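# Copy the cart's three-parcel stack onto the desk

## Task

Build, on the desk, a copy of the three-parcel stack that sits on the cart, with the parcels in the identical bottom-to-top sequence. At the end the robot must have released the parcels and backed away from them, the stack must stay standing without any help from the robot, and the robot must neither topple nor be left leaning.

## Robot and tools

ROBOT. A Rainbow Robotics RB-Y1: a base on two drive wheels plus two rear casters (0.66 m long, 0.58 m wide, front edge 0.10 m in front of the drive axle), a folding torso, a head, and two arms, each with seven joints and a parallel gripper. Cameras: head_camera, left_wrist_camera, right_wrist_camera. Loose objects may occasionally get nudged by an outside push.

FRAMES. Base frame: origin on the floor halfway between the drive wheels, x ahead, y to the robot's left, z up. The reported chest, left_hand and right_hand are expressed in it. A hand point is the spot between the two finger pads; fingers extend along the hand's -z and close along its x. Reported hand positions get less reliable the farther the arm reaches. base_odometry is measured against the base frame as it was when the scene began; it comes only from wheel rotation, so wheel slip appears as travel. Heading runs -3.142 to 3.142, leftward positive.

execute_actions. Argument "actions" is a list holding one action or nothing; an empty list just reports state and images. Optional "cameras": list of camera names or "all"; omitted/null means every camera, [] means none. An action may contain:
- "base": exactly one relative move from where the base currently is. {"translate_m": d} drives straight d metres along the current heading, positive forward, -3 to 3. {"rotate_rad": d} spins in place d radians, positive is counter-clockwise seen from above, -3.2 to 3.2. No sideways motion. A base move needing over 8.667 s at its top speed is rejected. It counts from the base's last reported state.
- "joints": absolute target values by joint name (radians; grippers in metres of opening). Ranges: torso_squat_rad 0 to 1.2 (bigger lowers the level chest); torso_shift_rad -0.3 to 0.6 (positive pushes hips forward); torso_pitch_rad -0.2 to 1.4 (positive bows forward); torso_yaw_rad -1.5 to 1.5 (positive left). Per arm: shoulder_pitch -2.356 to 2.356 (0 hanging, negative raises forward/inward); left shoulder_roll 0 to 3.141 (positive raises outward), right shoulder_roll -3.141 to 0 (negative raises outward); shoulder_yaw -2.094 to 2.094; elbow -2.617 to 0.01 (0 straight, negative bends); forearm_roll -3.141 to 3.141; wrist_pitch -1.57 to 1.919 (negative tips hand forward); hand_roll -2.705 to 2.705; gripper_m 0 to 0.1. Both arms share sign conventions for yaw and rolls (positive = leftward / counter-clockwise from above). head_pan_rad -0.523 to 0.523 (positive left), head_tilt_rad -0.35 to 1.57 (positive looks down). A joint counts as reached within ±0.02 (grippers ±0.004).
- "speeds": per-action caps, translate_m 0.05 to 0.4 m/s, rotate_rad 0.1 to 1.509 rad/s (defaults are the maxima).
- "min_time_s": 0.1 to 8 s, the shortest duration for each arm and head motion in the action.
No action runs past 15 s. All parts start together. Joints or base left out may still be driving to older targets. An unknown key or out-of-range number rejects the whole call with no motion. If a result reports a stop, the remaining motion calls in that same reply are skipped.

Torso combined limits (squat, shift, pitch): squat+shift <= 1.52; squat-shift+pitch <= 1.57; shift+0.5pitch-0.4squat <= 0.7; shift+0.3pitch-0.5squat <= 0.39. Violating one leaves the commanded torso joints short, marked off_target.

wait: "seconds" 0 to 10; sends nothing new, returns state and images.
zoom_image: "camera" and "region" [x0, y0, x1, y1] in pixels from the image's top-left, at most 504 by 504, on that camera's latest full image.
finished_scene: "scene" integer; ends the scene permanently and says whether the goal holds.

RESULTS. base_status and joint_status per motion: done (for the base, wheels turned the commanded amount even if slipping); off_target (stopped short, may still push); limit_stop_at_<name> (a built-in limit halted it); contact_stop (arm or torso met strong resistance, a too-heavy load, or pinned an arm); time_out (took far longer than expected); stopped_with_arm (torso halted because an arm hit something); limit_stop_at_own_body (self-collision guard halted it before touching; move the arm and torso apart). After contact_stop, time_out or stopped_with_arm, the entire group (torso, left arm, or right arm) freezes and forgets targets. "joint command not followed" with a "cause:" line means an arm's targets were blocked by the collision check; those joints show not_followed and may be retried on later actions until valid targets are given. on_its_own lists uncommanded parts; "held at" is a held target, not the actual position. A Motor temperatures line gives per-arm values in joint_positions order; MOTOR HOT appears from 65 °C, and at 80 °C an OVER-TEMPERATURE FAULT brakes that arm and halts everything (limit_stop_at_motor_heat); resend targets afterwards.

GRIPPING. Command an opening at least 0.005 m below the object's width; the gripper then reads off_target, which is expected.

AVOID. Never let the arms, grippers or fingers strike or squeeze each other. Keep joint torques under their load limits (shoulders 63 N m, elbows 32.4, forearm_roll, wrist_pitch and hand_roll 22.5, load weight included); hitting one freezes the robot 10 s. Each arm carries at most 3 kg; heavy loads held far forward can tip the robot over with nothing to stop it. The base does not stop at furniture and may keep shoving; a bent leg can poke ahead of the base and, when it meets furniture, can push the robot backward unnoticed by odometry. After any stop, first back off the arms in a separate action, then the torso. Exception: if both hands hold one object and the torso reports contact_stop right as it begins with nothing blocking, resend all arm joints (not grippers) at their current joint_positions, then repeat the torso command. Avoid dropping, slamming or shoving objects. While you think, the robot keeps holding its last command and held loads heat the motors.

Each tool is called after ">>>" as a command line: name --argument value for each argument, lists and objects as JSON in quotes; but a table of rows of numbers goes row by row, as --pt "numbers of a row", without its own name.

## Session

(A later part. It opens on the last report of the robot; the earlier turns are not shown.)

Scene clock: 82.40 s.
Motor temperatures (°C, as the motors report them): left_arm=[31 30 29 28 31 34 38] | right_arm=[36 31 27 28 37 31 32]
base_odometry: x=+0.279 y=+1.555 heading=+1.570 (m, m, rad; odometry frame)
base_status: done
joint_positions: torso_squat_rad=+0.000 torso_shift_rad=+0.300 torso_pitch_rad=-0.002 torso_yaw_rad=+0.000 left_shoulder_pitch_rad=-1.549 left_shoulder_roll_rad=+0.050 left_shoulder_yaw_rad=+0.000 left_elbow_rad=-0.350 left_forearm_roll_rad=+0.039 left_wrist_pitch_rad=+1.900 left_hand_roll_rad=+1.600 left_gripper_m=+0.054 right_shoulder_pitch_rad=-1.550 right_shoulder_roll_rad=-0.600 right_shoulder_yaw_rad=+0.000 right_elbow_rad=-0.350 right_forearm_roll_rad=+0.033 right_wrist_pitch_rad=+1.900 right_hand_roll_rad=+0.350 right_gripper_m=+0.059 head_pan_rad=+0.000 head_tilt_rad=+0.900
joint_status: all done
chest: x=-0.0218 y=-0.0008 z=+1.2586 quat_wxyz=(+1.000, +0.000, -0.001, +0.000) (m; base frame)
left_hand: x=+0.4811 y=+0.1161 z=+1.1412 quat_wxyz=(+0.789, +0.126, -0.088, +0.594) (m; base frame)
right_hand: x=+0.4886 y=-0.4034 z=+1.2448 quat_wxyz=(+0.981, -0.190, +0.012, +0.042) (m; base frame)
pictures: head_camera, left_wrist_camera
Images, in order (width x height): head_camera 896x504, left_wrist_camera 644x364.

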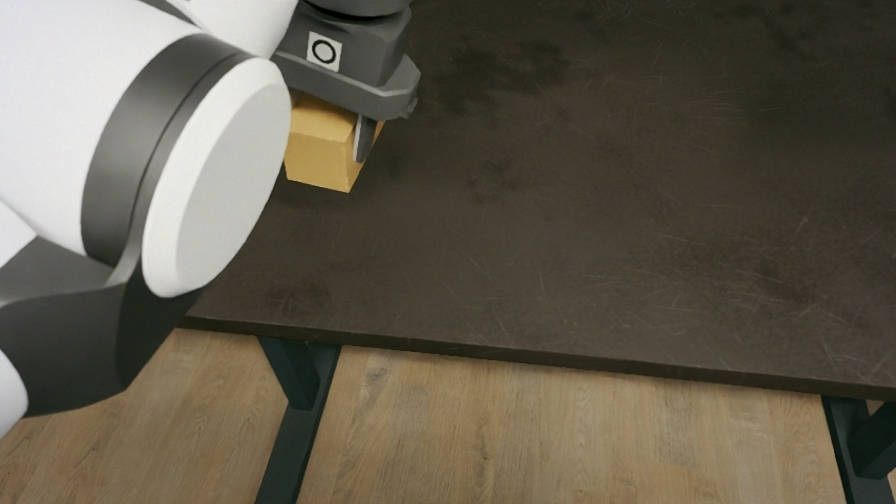

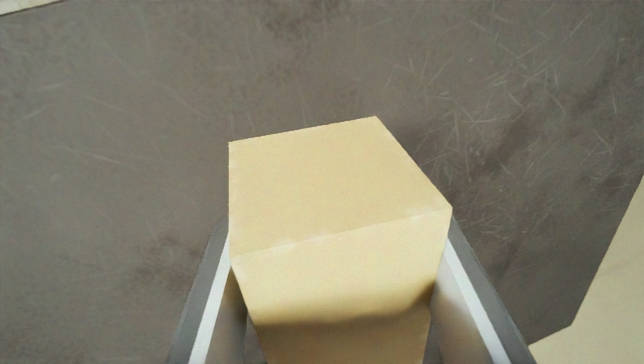

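>>> execute_actions --actions '[{"joints":{"torso_squat_rad":0.75}}]' --cameras '["head_camera"]'

Scene clock: 86.93 s.
Motor temperatures (°C, as the motors report them): left_arm=[31 30 29 28 31 34 38] | right_arm=[36 31 27 28 37 31 32]
base_odometry: x=+0.279 y=+1.555 heading=+1.570 (m, m, rad; odometry frame)
base_status: not commanded
joint_positions: torso_squat_rad=+0.669 torso_shift_rad=+0.299 torso_pitch_rad=-0.005 torso_yaw_rad=+0.000 left_shoulder_pitch_rad=-1.554 left_shoulder_roll_rad=+0.052 left_shoulder_yaw_rad=+0.000 left_elbow_rad=-0.352 left_forearm_roll_rad=+0.038 left_wrist_pitch_rad=+1.900 left_hand_roll_rad=+1.600 left_gripper_m=+0.055 right_shoulder_pitch_rad=-1.550 right_shoulder_roll_rad=-0.600 right_shoulder_yaw_rad=+0.000 right_elbow_rad=-0.350 right_forearm_roll_rad=+0.033 right_wrist_pitch_rad=+1.900 right_hand_roll_rad=+0.350 right_gripper_m=+0.059 head_pan_rad=+0.000 head_tilt_rad=+0.900
joint_status: torso_squat_rad contact_stop (moved +0.669 of +0.750)
on_its_own: torso_squat_rad is held at +0.669, not at your +0.750, since a contact_stop
chest: x=-0.0679 y=-0.0007 z=+1.1147 quat_wxyz=(+1.000, +0.000, -0.003, +0.000) (m; base frame)
left_hand: x=+0.4369 y=+0.1163 z=+1.0020 quat_wxyz=(+0.789, +0.123, -0.093, +0.595) (m; base frame)
right_hand: x=+0.4425 y=-0.4033 z=+1.1024 quat_wxyz=(+0.981, -0.190, +0.010, +0.042) (m; base frame)
pictures: head_camera
Images, in order (width x height): head_camera 896x504.

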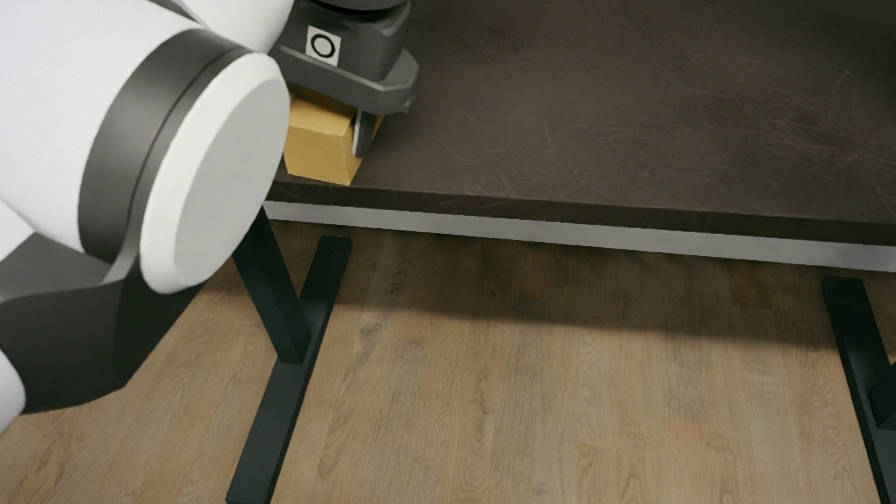

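Right at the edge; move it further in.

>>> execute_actions --actions '[{"joints":{"torso_squat_rad":0.55}}]' --cameras '[]'

>>> execute_actions --actions '[{"base":{"translate_m":0.1}}]' --cameras '[]'

>>> execute_actions --actions '[{"joints":{"torso_squat_rad":0.655}}]' --cameras '[]'

>>> execute_actions --actions '[{"joints":{"left_gripper_m":0.1}}]' --cameras '[]'

>>> execute_actions --actions '[{"joints":{"torso_squat_rad":0.0}}]' --cameras '[]'

>>> execute_actions --actions '[{"joints":{"left_shoulder_roll_rad":0.8}}]' --cameras '[]'

>>> execute_actions --actions '[{"joints":{"right_shoulder_roll_rad":-0.05,"torso_yaw_rad":0.42,"head_pan_rad":-0.4},"min_time_s":2}]' --cameras '["head_camera","right_wrist_camera"]'

Scene clock: 90.37 s.
Motor temperatures (°C, as the motors report them): left_arm=[31 30 29 28 31 34 38] | right_arm=[36 31 27 28 37 31 32]
base_odometry: x=+0.279 y=+1.555 heading=+1.570 (m, m, rad; odometry frame)
base_status: not commanded
joint_positions: torso_squat_rad=+0.550 torso_shift_rad=+0.300 torso_pitch_rad=-0.004 torso_yaw_rad=+0.000 left_shoulder_pitch_rad=-1.550 left_shoulder_roll_rad=+0.050 left_shoulder_yaw_rad=+0.000 left_elbow_rad=-0.350 left_forearm_roll_rad=+0.039 left_wrist_pitch_rad=+1.900 left_hand_roll_rad=+1.600 left_gripper_m=+0.055 right_shoulder_pitch_rad=-1.550 right_shoulder_roll_rad=-0.600 right_shoulder_yaw_rad=+0.000 right_elbow_rad=-0.350 right_forearm_roll_rad=+0.033 right_wrist_pitch_rad=+1.900 right_hand_roll_rad=+0.350 right_gripper_m=+0.059 head_pan_rad=+0.000 head_tilt_rad=+0.900
joint_status: all done
chest: x=-0.0531 y=-0.0008 z=+1.1601 quat_wxyz=(+1.000, +0.000, -0.002, +0.000) (m; base frame)
left_hand: x=+0.4501 y=+0.1162 z=+1.0438 quat_wxyz=(+0.789, +0.125, -0.089, +0.594) (m; base frame)
right_hand: x=+0.4573 y=-0.4033 z=+1.1471 quat_wxyz=(+0.981, -0.190, +0.011, +0.042) (m; base frame)
pictures: none
No camera images: the call's "cameras" was empty. Leave "cameras" out to get every camera's image.

Scene clock: 91.73 s.
Motor temperatures (°C, as the motors report them): left_arm=[31 30 29 28 31 34 38] | right_arm=[36 31 27 28 37 31 32]
base_odometry: x=+0.280 y=+1.655 heading=+1.570 (m, m, rad; odometry frame)
base_status: done
joint_positions: torso_squat_rad=+0.550 torso_shift_rad=+0.300 torso_pitch_rad=-0.004 torso_yaw_rad=+0.000 left_shoulder_pitch_rad=-1.550 left_shoulder_roll_rad=+0.050 left_shoulder_yaw_rad=+0.000 left_elbow_rad=-0.350 left_forearm_roll_rad=+0.039 left_wrist_pitch_rad=+1.900 left_hand_roll_rad=+1.600 left_gripper_m=+0.055 right_shoulder_pitch_rad=-1.550 right_shoulder_roll_rad=-0.600 right_shoulder_yaw_rad=+0.000 right_elbow_rad=-0.350 right_forearm_roll_rad=+0.033 right_wrist_pitch_rad=+1.900 right_hand_roll_rad=+0.350 right_gripper_m=+0.059 head_pan_rad=+0.000 head_tilt_rad=+0.900
joint_status: not commanded
chest: x=-0.0530 y=-0.0008 z=+1.1601 quat_wxyz=(+1.000, +0.000, -0.002, +0.000) (m; base frame)
left_hand: x=+0.4500 y=+0.1162 z=+1.0436 quat_wxyz=(+0.789, +0.125, -0.089, +0.594) (m; base frame)
right_hand: x=+0.4574 y=-0.4033 z=+1.1471 quat_wxyz=(+0.981, -0.190, +0.011, +0.042) (m; base frame)
pictures: none
No camera images: the call's "cameras" was empty. Leave "cameras" out to get every camera's image.

Scene clock: 92.87 s.
Motor temperatures (°C, as the motors report them): left_arm=[31 30 29 28 31 34 38] | right_arm=[36 31 27 28 37 31 32]
base_odometry: x=+0.280 y=+1.655 heading=+1.570 (m, m, rad; odometry frame)
base_status: not commanded
joint_positions: torso_squat_rad=+0.655 torso_shift_rad=+0.299 torso_pitch_rad=-0.004 torso_yaw_rad=+0.000 left_shoulder_pitch_rad=-1.550 left_shoulder_roll_rad=+0.050 left_shoulder_yaw_rad=+0.000 left_elbow_rad=-0.350 left_forearm_roll_rad=+0.039 left_wrist_pitch_rad=+1.900 left_hand_roll_rad=+1.600 left_gripper_m=+0.055 right_shoulder_pitch_rad=-1.550 right_shoulder_roll_rad=-0.600 right_shoulder_yaw_rad=+0.000 right_elbow_rad=-0.350 right_forearm_roll_rad=+0.033 right_wrist_pitch_rad=+1.900 right_hand_roll_rad=+0.350 right_gripper_m=+0.059 head_pan_rad=+0.000 head_tilt_rad=+0.900
joint_status: all done
chest: x=-0.0656 y=-0.0007 z=+1.1204 quat_wxyz=(+1.000, +0.000, -0.002, +0.000) (m; base frame)
left_hand: x=+0.4375 y=+0.1162 z=+1.0041 quat_wxyz=(+0.789, +0.125, -0.089, +0.594) (m; base frame)
right_hand: x=+0.4448 y=-0.4032 z=+1.1076 quat_wxyz=(+0.981, -0.190, +0.011, +0.042) (m; base frame)
pictures: none
No camera images: the call's "cameras" was empty. Leave "cameras" out to get every camera's image.

Scene clock: 94.03 s.
Motor temperatures (°C, as the motors report them): left_arm=[31 30 29 28 31 34 38] | right_arm=[36 31 27 28 37 31 32]
base_odometry: x=+0.280 y=+1.655 heading=+1.570 (m, m, rad; odometry frame)
base_status: not commanded
joint_positions: torso_squat_rad=+0.655 torso_shift_rad=+0.299 torso_pitch_rad=-0.004 torso_yaw_rad=+0.000 left_shoulder_pitch_rad=-1.550 left_shoulder_roll_rad=+0.050 left_shoulder_yaw_rad=+0.000 left_elbow_rad=-0.350 left_forearm_roll_rad=+0.039 left_wrist_pitch_rad=+1.900 left_hand_roll_rad=+1.600 left_gripper_m=+0.099 right_shoulder_pitch_rad=-1.550 right_shoulder_roll_rad=-0.600 right_shoulder_yaw_rad=+0.000 right_elbow_rad=-0.350 right_forearm_roll_rad=+0.033 right_wrist_pitch_rad=+1.900 right_hand_roll_rad=+0.350 right_gripper_m=+0.059 head_pan_rad=+0.000 head_tilt_rad=+0.900
joint_status: all done
chest: x=-0.0656 y=-0.0007 z=+1.1204 quat_wxyz=(+1.000, +0.000, -0.002, +0.000) (m; base frame)
left_hand: x=+0.4375 y=+0.1162 z=+1.0041 quat_wxyz=(+0.789, +0.125, -0.089, +0.594) (m; base frame)
right_hand: x=+0.4448 y=-0.4032 z=+1.1076 quat_wxyz=(+0.981, -0.190, +0.011, +0.042) (m; base frame)
pictures: none
No camera images: the call's "cameras" was empty. Leave "cameras" out to get every camera's image.

Scene clock: 97.00 s.
Motor temperatures (°C, as the motors report them): left_arm=[31 30 29 28 31 34 38] | right_arm=[36 31 27 28 37 31 32]
base_odometry: x=+0.280 y=+1.655 heading=+1.570 (m, m, rad; odometry frame)
base_status: not commanded
joint_positions: torso_squat_rad=+0.000 torso_shift_rad=+0.300 torso_pitch_rad=-0.004 torso_yaw_rad=+0.000 left_shoulder_pitch_rad=-1.550 left_shoulder_roll_rad=+0.050 left_shoulder_yaw_rad=+0.000 left_elbow_rad=-0.350 left_forearm_roll_rad=+0.039 left_wrist_pitch_rad=+1.900 left_hand_roll_rad=+1.600 left_gripper_m=+0.099 right_shoulder_pitch_rad=-1.550 right_shoulder_roll_rad=-0.600 right_shoulder_yaw_rad=+0.000 right_elbow_rad=-0.350 right_forearm_roll_rad=+0.033 right_wrist_pitch_rad=+1.900 right_hand_roll_rad=+0.350 right_gripper_m=+0.059 head_pan_rad=+0.000 head_tilt_rad=+0.900
joint_status: all done
chest: x=-0.0226 y=-0.0009 z=+1.2587 quat_wxyz=(+1.000, +0.000, -0.002, +0.000) (m; base frame)
left_hand: x=+0.4804 y=+0.1161 z=+1.1422 quat_wxyz=(+0.789, +0.125, -0.089, +0.594) (m; base frame)
right_hand: x=+0.4877 y=-0.4034 z=+1.2457 quat_wxyz=(+0.981, -0.190, +0.011, +0.042) (m; base frame)
pictures: none
No camera images: the call's "cameras" was empty. Leave "cameras" out to get every camera's image.

Scene clock: 98.40 s.
Motor temperatures (°C, as the motors report them): left_arm=[31 30 29 28 31 34 38] | right_arm=[36 31 27 28 37 31 32]
base_odometry: x=+0.280 y=+1.655 heading=+1.570 (m, m, rad; odometry frame)
base_status: not commanded
joint_positions: torso_squat_rad=+0.000 torso_shift_rad=+0.300 torso_pitch_rad=-0.004 torso_yaw_rad=+0.000 left_shoulder_pitch_rad=-1.550 left_shoulder_roll_rad=+0.800 left_shoulder_yaw_rad=+0.000 left_elbow_rad=-0.350 left_forearm_roll_rad=+0.039 left_wrist_pitch_rad=+1.900 left_hand_roll_rad=+1.600 left_gripper_m=+0.099 right_shoulder_pitch_rad=-1.550 right_shoulder_roll_rad=-0.600 right_shoulder_yaw_rad=+0.000 right_elbow_rad=-0.350 right_forearm_roll_rad=+0.033 right_wrist_pitch_rad=+1.900 right_hand_roll_rad=+0.350 right_gripper_m=+0.059 head_pan_rad=+0.000 head_tilt_rad=+0.900
joint_status: all done
chest: x=-0.0227 y=-0.0008 z=+1.2588 quat_wxyz=(+1.000, +0.000, -0.002, +0.000) (m; base frame)
left_hand: x=+0.4565 y=+0.4814 z=+1.2760 quat_wxyz=(+0.518, +0.078, -0.142, +0.840) (m; base frame)
right_hand: x=+0.4877 y=-0.4033 z=+1.2459 quat_wxyz=(+0.981, -0.191, +0.011, +0.042) (m; base frame)
pictures: none
No camera images: the call's "cameras" was empty. Leave "cameras" out to get every camera's image.

Scene clock: 100.70 s.
Motor temperatures (°C, as the motors report them): left_arm=[31 30 29 28 31 34 38] | right_arm=[36 31 27 28 37 31 32]
base_odometry: x=+0.280 y=+1.655 heading=+1.570 (m, m, rad; odometry frame)
base_status: not commanded
joint_positions: torso_squat_rad=+0.000 torso_shift_rad=+0.300 torso_pitch_rad=-0.004 torso_yaw_rad=+0.420 left_shoulder_pitch_rad=-1.550 left_shoulder_roll_rad=+0.800 left_shoulder_yaw_rad=+0.000 left_elbow_rad=-0.350 left_forearm_roll_rad=+0.039 left_wrist_pitch_rad=+1.900 left_hand_roll_rad=+1.600 left_gripper_m=+0.099 right_shoulder_pitch_rad=-1.550 right_shoulder_roll_rad=-0.050 right_shoulder_yaw_rad=+0.000 right_elbow_rad=-0.350 right_forearm_roll_rad=+0.033 right_wrist_pitch_rad=+1.900 right_hand_roll_rad=+0.350 right_gripper_m=+0.059 head_pan_rad=-0.400 head_tilt_rad=+0.900
joint_status: all done
chest: x=-0.0227 y=-0.0008 z=+1.2588 quat_wxyz=(+0.978, +0.000, -0.002, +0.208) (m; base frame)
left_hand: x=+0.2181 y=+0.6350 z=+1.2751 quat_wxyz=(+0.331, +0.105, -0.123, +0.930) (m; base frame)
right_hand: x=+0.4944 y=+0.0865 z=+1.1476 quat_wxyz=(+0.848, -0.186, +0.014, +0.496) (m; base frame)
pictures: head_camera, right_wrist_camera
Images, in order (width x height): head_camera 896x504, right_wrist_camera 644x364.

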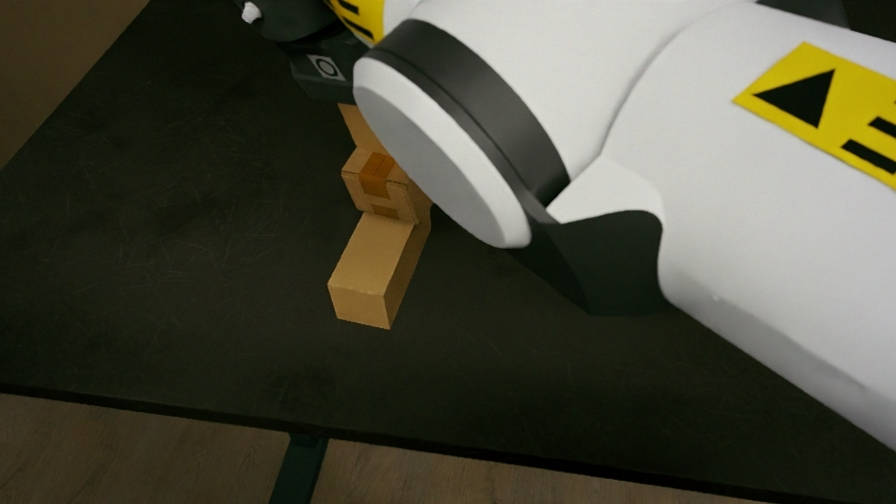

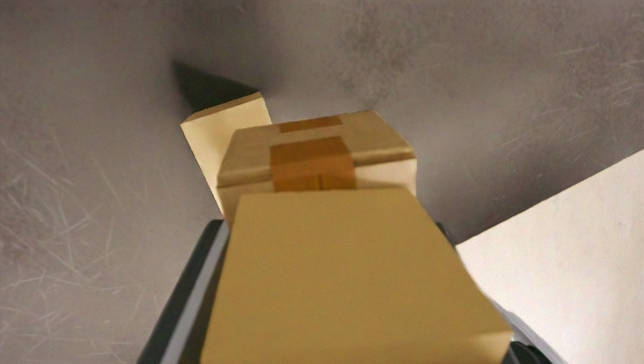

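>>> execute_actions --actions '[{"base":{"translate_m":-0.02},"joints":{"torso_yaw_rad":0.49,"right_hand_roll_rad":0.6}}]' --cameras '[]'

>>> execute_actions --actions '[{"joints":{"torso_squat_rad":0.3}}]' --cameras '["head_camera","right_wrist_camera"]'

Scene clock: 103.00 s.
Motor temperatures (°C, as the motors report them): left_arm=[31 30 29 28 31 34 38] | right_arm=[36 31 27 28 37 31 32]
base_odometry: x=+0.279 y=+1.635 heading=+1.570 (m, m, rad; odometry frame)
base_status: done
joint_positions: torso_squat_rad=+0.000 torso_shift_rad=+0.299 torso_pitch_rad=-0.005 torso_yaw_rad=+0.490 left_shoulder_pitch_rad=-1.550 left_shoulder_roll_rad=+0.800 left_shoulder_yaw_rad=+0.000 left_elbow_rad=-0.350 left_forearm_roll_rad=+0.039 left_wrist_pitch_rad=+1.900 left_hand_roll_rad=+1.600 left_gripper_m=+0.099 right_shoulder_pitch_rad=-1.550 right_shoulder_roll_rad=-0.050 right_shoulder_yaw_rad=+0.000 right_elbow_rad=-0.350 right_forearm_roll_rad=+0.033 right_wrist_pitch_rad=+1.900 right_hand_roll_rad=+0.600 right_gripper_m=+0.059 head_pan_rad=-0.400 head_tilt_rad=+0.900
joint_status: all done
chest: x=-0.0230 y=-0.0008 z=+1.2588 quat_wxyz=(+0.970, +0.000, -0.002, +0.243) (m; base frame)
left_hand: x=+0.1729 y=+0.6503 z=+1.2750 quat_wxyz=(+0.299, +0.109, -0.119, +0.941) (m; base frame)
right_hand: x=+0.4868 y=+0.1226 z=+1.1478 quat_wxyz=(+0.758, -0.184, +0.031, +0.625) (m; base frame)
pictures: none
No camera images: the call's "cameras" was empty. Leave "cameras" out to get every camera's image.

Scene clock: 104.77 s.
Motor temperatures (°C, as the motors report them): left_arm=[31 30 29 28 31 34 38] | right_arm=[36 31 27 28 37 31 32]
base_odometry: x=+0.279 y=+1.635 heading=+1.570 (m, m, rad; odometry frame)
base_status: not commanded
joint_positions: torso_squat_rad=+0.300 torso_shift_rad=+0.299 torso_pitch_rad=-0.004 torso_yaw_rad=+0.490 left_shoulder_pitch_rad=-1.550 left_shoulder_roll_rad=+0.800 left_shoulder_yaw_rad=+0.000 left_elbow_rad=-0.350 left_forearm_roll_rad=+0.039 left_wrist_pitch_rad=+1.900 left_hand_roll_rad=+1.600 left_gripper_m=+0.099 right_shoulder_pitch_rad=-1.550 right_shoulder_roll_rad=-0.050 right_shoulder_yaw_rad=+0.000 right_elbow_rad=-0.350 right_forearm_roll_rad=+0.033 right_wrist_pitch_rad=+1.900 right_hand_roll_rad=+0.600 right_gripper_m=+0.059 head_pan_rad=-0.400 head_tilt_rad=+0.900
joint_status: all done
chest: x=-0.0321 y=-0.0007 z=+1.2289 quat_wxyz=(+0.970, +0.000, -0.002, +0.243) (m; base frame)
left_hand: x=+0.1637 y=+0.6503 z=+1.2451 quat_wxyz=(+0.299, +0.109, -0.119, +0.941) (m; base frame)
right_hand: x=+0.4776 y=+0.1226 z=+1.1179 quat_wxyz=(+0.758, -0.184, +0.031, +0.625) (m; base frame)
pictures: head_camera, right_wrist_camera
Images, in order (width x height): head_camera 896x504, right_wrist_camera 644x364.

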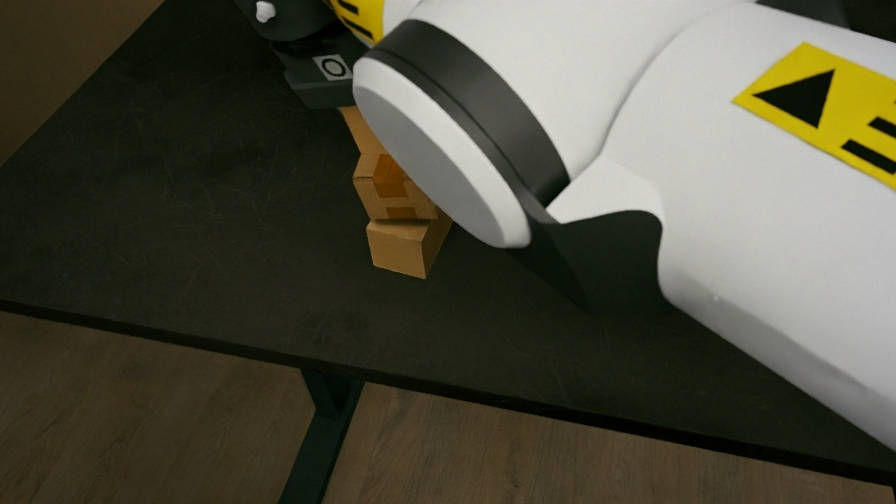

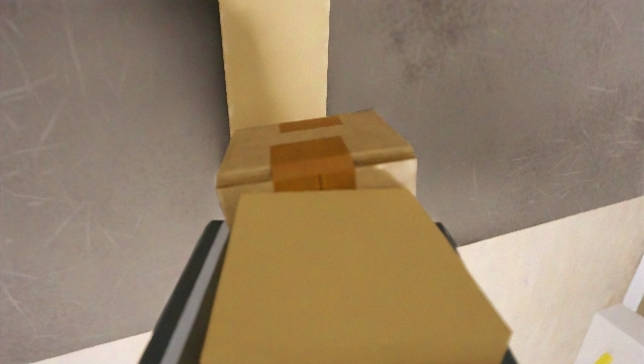

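>>> execute_actions --actions '[{"base":{"translate_m":0.04},"joints":{"torso_yaw_rad":0.51}}]' --cameras '[]'

>>> execute_actions --actions '[{"joints":{"torso_squat_rad":0.45}}]' --cameras '["head_camera","right_wrist_camera"]'

Scene clock: 107.67 s.
Motor temperatures (°C, as the motors report them): left_arm=[31 30 29 28 31 34 38] | right_arm=[36 31 27 28 37 31 32]
base_odometry: x=+0.280 y=+1.675 heading=+1.570 (m, m, rad; odometry frame)
base_status: done
joint_positions: torso_squat_rad=+0.300 torso_shift_rad=+0.299 torso_pitch_rad=-0.004 torso_yaw_rad=+0.510 left_shoulder_pitch_rad=-1.550 left_shoulder_roll_rad=+0.800 left_shoulder_yaw_rad=+0.000 left_elbow_rad=-0.350 left_forearm_roll_rad=+0.039 left_wrist_pitch_rad=+1.900 left_hand_roll_rad=+1.600 left_gripper_m=+0.099 right_shoulder_pitch_rad=-1.550 right_shoulder_roll_rad=-0.050 right_shoulder_yaw_rad=+0.000 right_elbow_rad=-0.350 right_forearm_roll_rad=+0.033 right_wrist_pitch_rad=+1.900 right_hand_roll_rad=+0.600 right_gripper_m=+0.059 head_pan_rad=-0.400 head_tilt_rad=+0.900
joint_status: all done
chest: x=-0.0320 y=-0.0008 z=+1.2289 quat_wxyz=(+0.968, +0.000, -0.002, +0.252) (m; base frame)
left_hand: x=+0.1509 y=+0.6540 z=+1.2450 quat_wxyz=(+0.289, +0.110, -0.118, +0.944) (m; base frame)
right_hand: x=+0.4752 y=+0.1326 z=+1.1177 quat_wxyz=(+0.752, -0.184, +0.029, +0.632) (m; base frame)
pictures: none
No camera images: the call's "cameras" was empty. Leave "cameras" out to get every camera's image.

Scene clock: 108.97 s.
Motor temperatures (°C, as the motors report them): left_arm=[31 30 29 28 31 34 38] | right_arm=[36 31 27 28 37 31 32]
base_odometry: x=+0.280 y=+1.675 heading=+1.570 (m, m, rad; odometry frame)
base_status: not commanded
joint_positions: torso_squat_rad=+0.450 torso_shift_rad=+0.299 torso_pitch_rad=-0.005 torso_yaw_rad=+0.510 left_shoulder_pitch_rad=-1.550 left_shoulder_roll_rad=+0.800 left_shoulder_yaw_rad=+0.000 left_elbow_rad=-0.350 left_forearm_roll_rad=+0.039 left_wrist_pitch_rad=+1.900 left_hand_roll_rad=+1.600 left_gripper_m=+0.099 right_shoulder_pitch_rad=-1.554 right_shoulder_roll_rad=-0.052 right_shoulder_yaw_rad=+0.000 right_elbow_rad=-0.352 right_forearm_roll_rad=+0.034 right_wrist_pitch_rad=+1.900 right_hand_roll_rad=+0.600 right_gripper_m=+0.059 head_pan_rad=-0.400 head_tilt_rad=+0.900
joint_status: all done
chest: x=-0.0440 y=-0.0007 z=+1.1922 quat_wxyz=(+0.968, +0.000, -0.003, +0.252) (m; base frame)
left_hand: x=+0.1389 y=+0.6540 z=+1.2086 quat_wxyz=(+0.289, +0.110, -0.118, +0.944) (m; base frame)
right_hand: x=+0.4647 y=+0.1331 z=+1.0847 quat_wxyz=(+0.752, -0.185, +0.025, +0.632) (m; base frame)
pictures: head_camera, right_wrist_camera
Images, in order (width x height): head_camera 896x504, right_wrist_camera 644x364.

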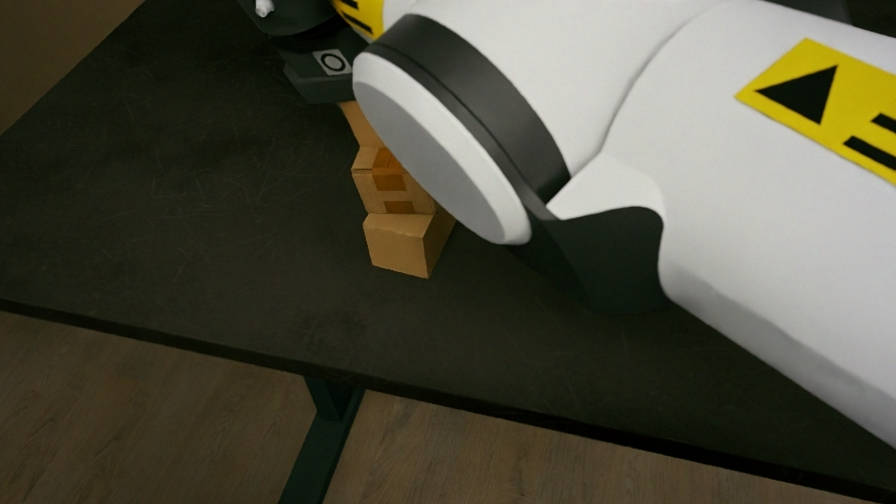

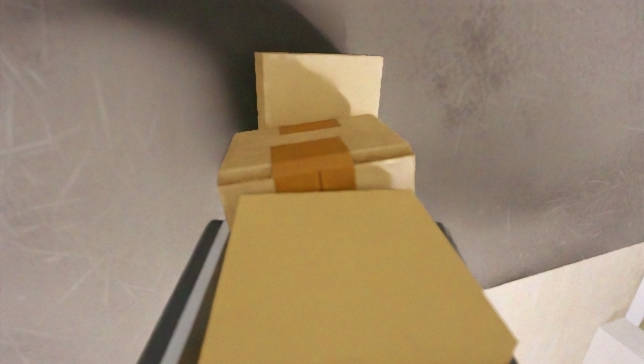

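>>> execute_actions --actions '[{"joints":{"torso_squat_rad":0.43,"right_gripper_m":0.1}}]' --cameras '[]'

>>> execute_actions --actions '[{"joints":{"torso_squat_rad":0.0,"right_shoulder_pitch_rad":-1.75,"right_elbow_rad":-0.2}}]' --cameras '[]'

>>> execute_actions --actions '[{"base":{"translate_m":-0.5},"joints":{"right_shoulder_roll_rad":-0.6,"torso_yaw_rad":0,"head_pan_rad":0,"head_tilt_rad":0.6}}]' --cameras '["head_camera"]'

Scene clock: 113.53 s.
Motor temperatures (°C, as the motors report them): left_arm=[31 30 29 28 31 34 38] | right_arm=[36 31 27 28 37 31 32]
base_odometry: x=+0.280 y=+1.675 heading=+1.570 (m, m, rad; odometry frame)
base_status: not commanded
joint_positions: torso_squat_rad=+0.430 torso_shift_rad=+0.299 torso_pitch_rad=-0.004 torso_yaw_rad=+0.510 left_shoulder_pitch_rad=-1.550 left_shoulder_roll_rad=+0.800 left_shoulder_yaw_rad=+0.000 left_elbow_rad=-0.350 left_forearm_roll_rad=+0.039 left_wrist_pitch_rad=+1.900 left_hand_roll_rad=+1.600 left_gripper_m=+0.099 right_shoulder_pitch_rad=-1.550 right_shoulder_roll_rad=-0.050 right_shoulder_yaw_rad=+0.000 right_elbow_rad=-0.350 right_forearm_roll_rad=+0.033 right_wrist_pitch_rad=+1.900 right_hand_roll_rad=+0.600 right_gripper_m=+0.099 head_pan_rad=-0.400 head_tilt_rad=+0.900
joint_status: all done
chest: x=-0.0417 y=-0.0008 z=+1.1979 quat_wxyz=(+0.968, +0.000, -0.002, +0.252) (m; base frame)
left_hand: x=+0.1412 y=+0.6540 z=+1.2140 quat_wxyz=(+0.289, +0.110, -0.118, +0.944) (m; base frame)
right_hand: x=+0.4657 y=+0.1327 z=+1.0871 quat_wxyz=(+0.752, -0.184, +0.029, +0.632) (m; base frame)
pictures: none
No camera images: the call's "cameras" was empty. Leave "cameras" out to get every camera's image.

Scene clock: 115.73 s.
Motor temperatures (°C, as the motors report them): left_arm=[31 30 29 28 31 34 38] | right_arm=[36 31 27 28 37 31 32]
base_odometry: x=+0.280 y=+1.675 heading=+1.570 (m, m, rad; odometry frame)
base_status: not commanded
joint_positions: torso_squat_rad=+0.000 torso_shift_rad=+0.300 torso_pitch_rad=-0.004 torso_yaw_rad=+0.510 left_shoulder_pitch_rad=-1.550 left_shoulder_roll_rad=+0.800 left_shoulder_yaw_rad=+0.000 left_elbow_rad=-0.350 left_forearm_roll_rad=+0.039 left_wrist_pitch_rad=+1.900 left_hand_roll_rad=+1.600 left_gripper_m=+0.099 right_shoulder_pitch_rad=-1.750 right_shoulder_roll_rad=-0.050 right_shoulder_yaw_rad=+0.000 right_elbow_rad=-0.200 right_forearm_roll_rad=+0.033 right_wrist_pitch_rad=+1.900 right_hand_roll_rad=+0.600 right_gripper_m=+0.099 head_pan_rad=-0.400 head_tilt_rad=+0.900
joint_status: all done
chest: x=-0.0227 y=-0.0008 z=+1.2588 quat_wxyz=(+0.968, +0.000, -0.002, +0.252) (m; base frame)
left_hand: x=+0.1601 y=+0.6540 z=+1.2749 quat_wxyz=(+0.289, +0.110, -0.118, +0.944) (m; base frame)
right_hand: x=+0.4773 y=+0.1443 z=+1.2100 quat_wxyz=(+0.746, -0.210, +0.005, +0.632) (m; base frame)
pictures: none
No camera images: the call's "cameras" was empty. Leave "cameras" out to get every camera's image.

Scene clock: 118.57 s.
Motor temperatures (°C, as the motors report them): left_arm=[31 30 29 28 31 34 38] | right_arm=[36 31 27 28 37 31 32]
base_odometry: x=+0.279 y=+1.175 heading=+1.569 (m, m, rad; odometry frame)
base_status: done
joint_positions: torso_squat_rad=+0.000 torso_shift_rad=+0.299 torso_pitch_rad=-0.004 torso_yaw_rad=+0.000 left_shoulder_pitch_rad=-1.550 left_shoulder_roll_rad=+0.800 left_shoulder_yaw_rad=+0.000 left_elbow_rad=-0.350 left_forearm_roll_rad=+0.039 left_wrist_pitch_rad=+1.900 left_hand_roll_rad=+1.600 left_gripper_m=+0.099 right_shoulder_pitch_rad=-1.750 right_shoulder_roll_rad=-0.600 right_shoulder_yaw_rad=+0.000 right_elbow_rad=-0.200 right_forearm_roll_rad=+0.033 right_wrist_pitch_rad=+1.900 right_hand_roll_rad=+0.600 right_gripper_m=+0.099 head_pan_rad=+0.000 head_tilt_rad=+0.600
joint_status: all done
chest: x=-0.0229 y=-0.0009 z=+1.2588 quat_wxyz=(+1.000, +0.000, -0.002, +0.000) (m; base frame)
left_hand: x=+0.4564 y=+0.4812 z=+1.2762 quat_wxyz=(+0.518, +0.078, -0.143, +0.840) (m; base frame)
right_hand: x=+0.4865 y=-0.3750 z=+1.3037 quat_wxyz=(+0.970, -0.174, +0.005, +0.170) (m; base frame)
pictures: head_camera
Images, in order (width x height): head_camera 896x504.

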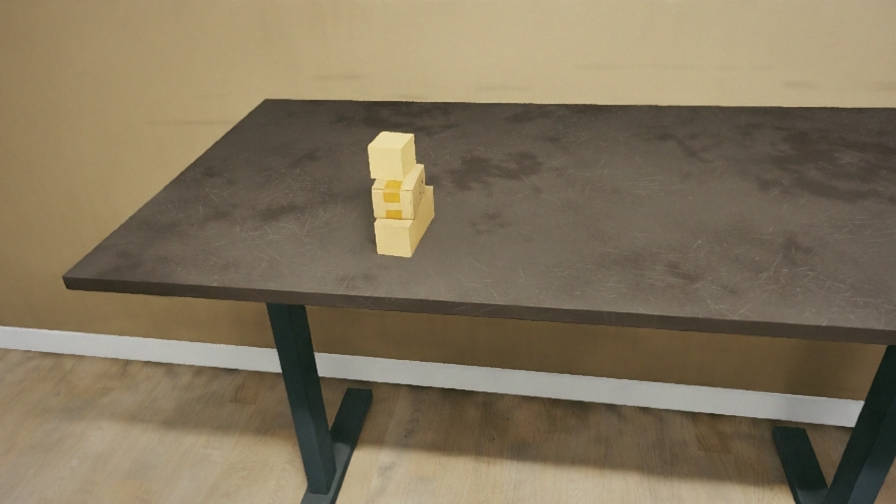

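>>> finished_scene --scene 2

The scene is finished: the task was done.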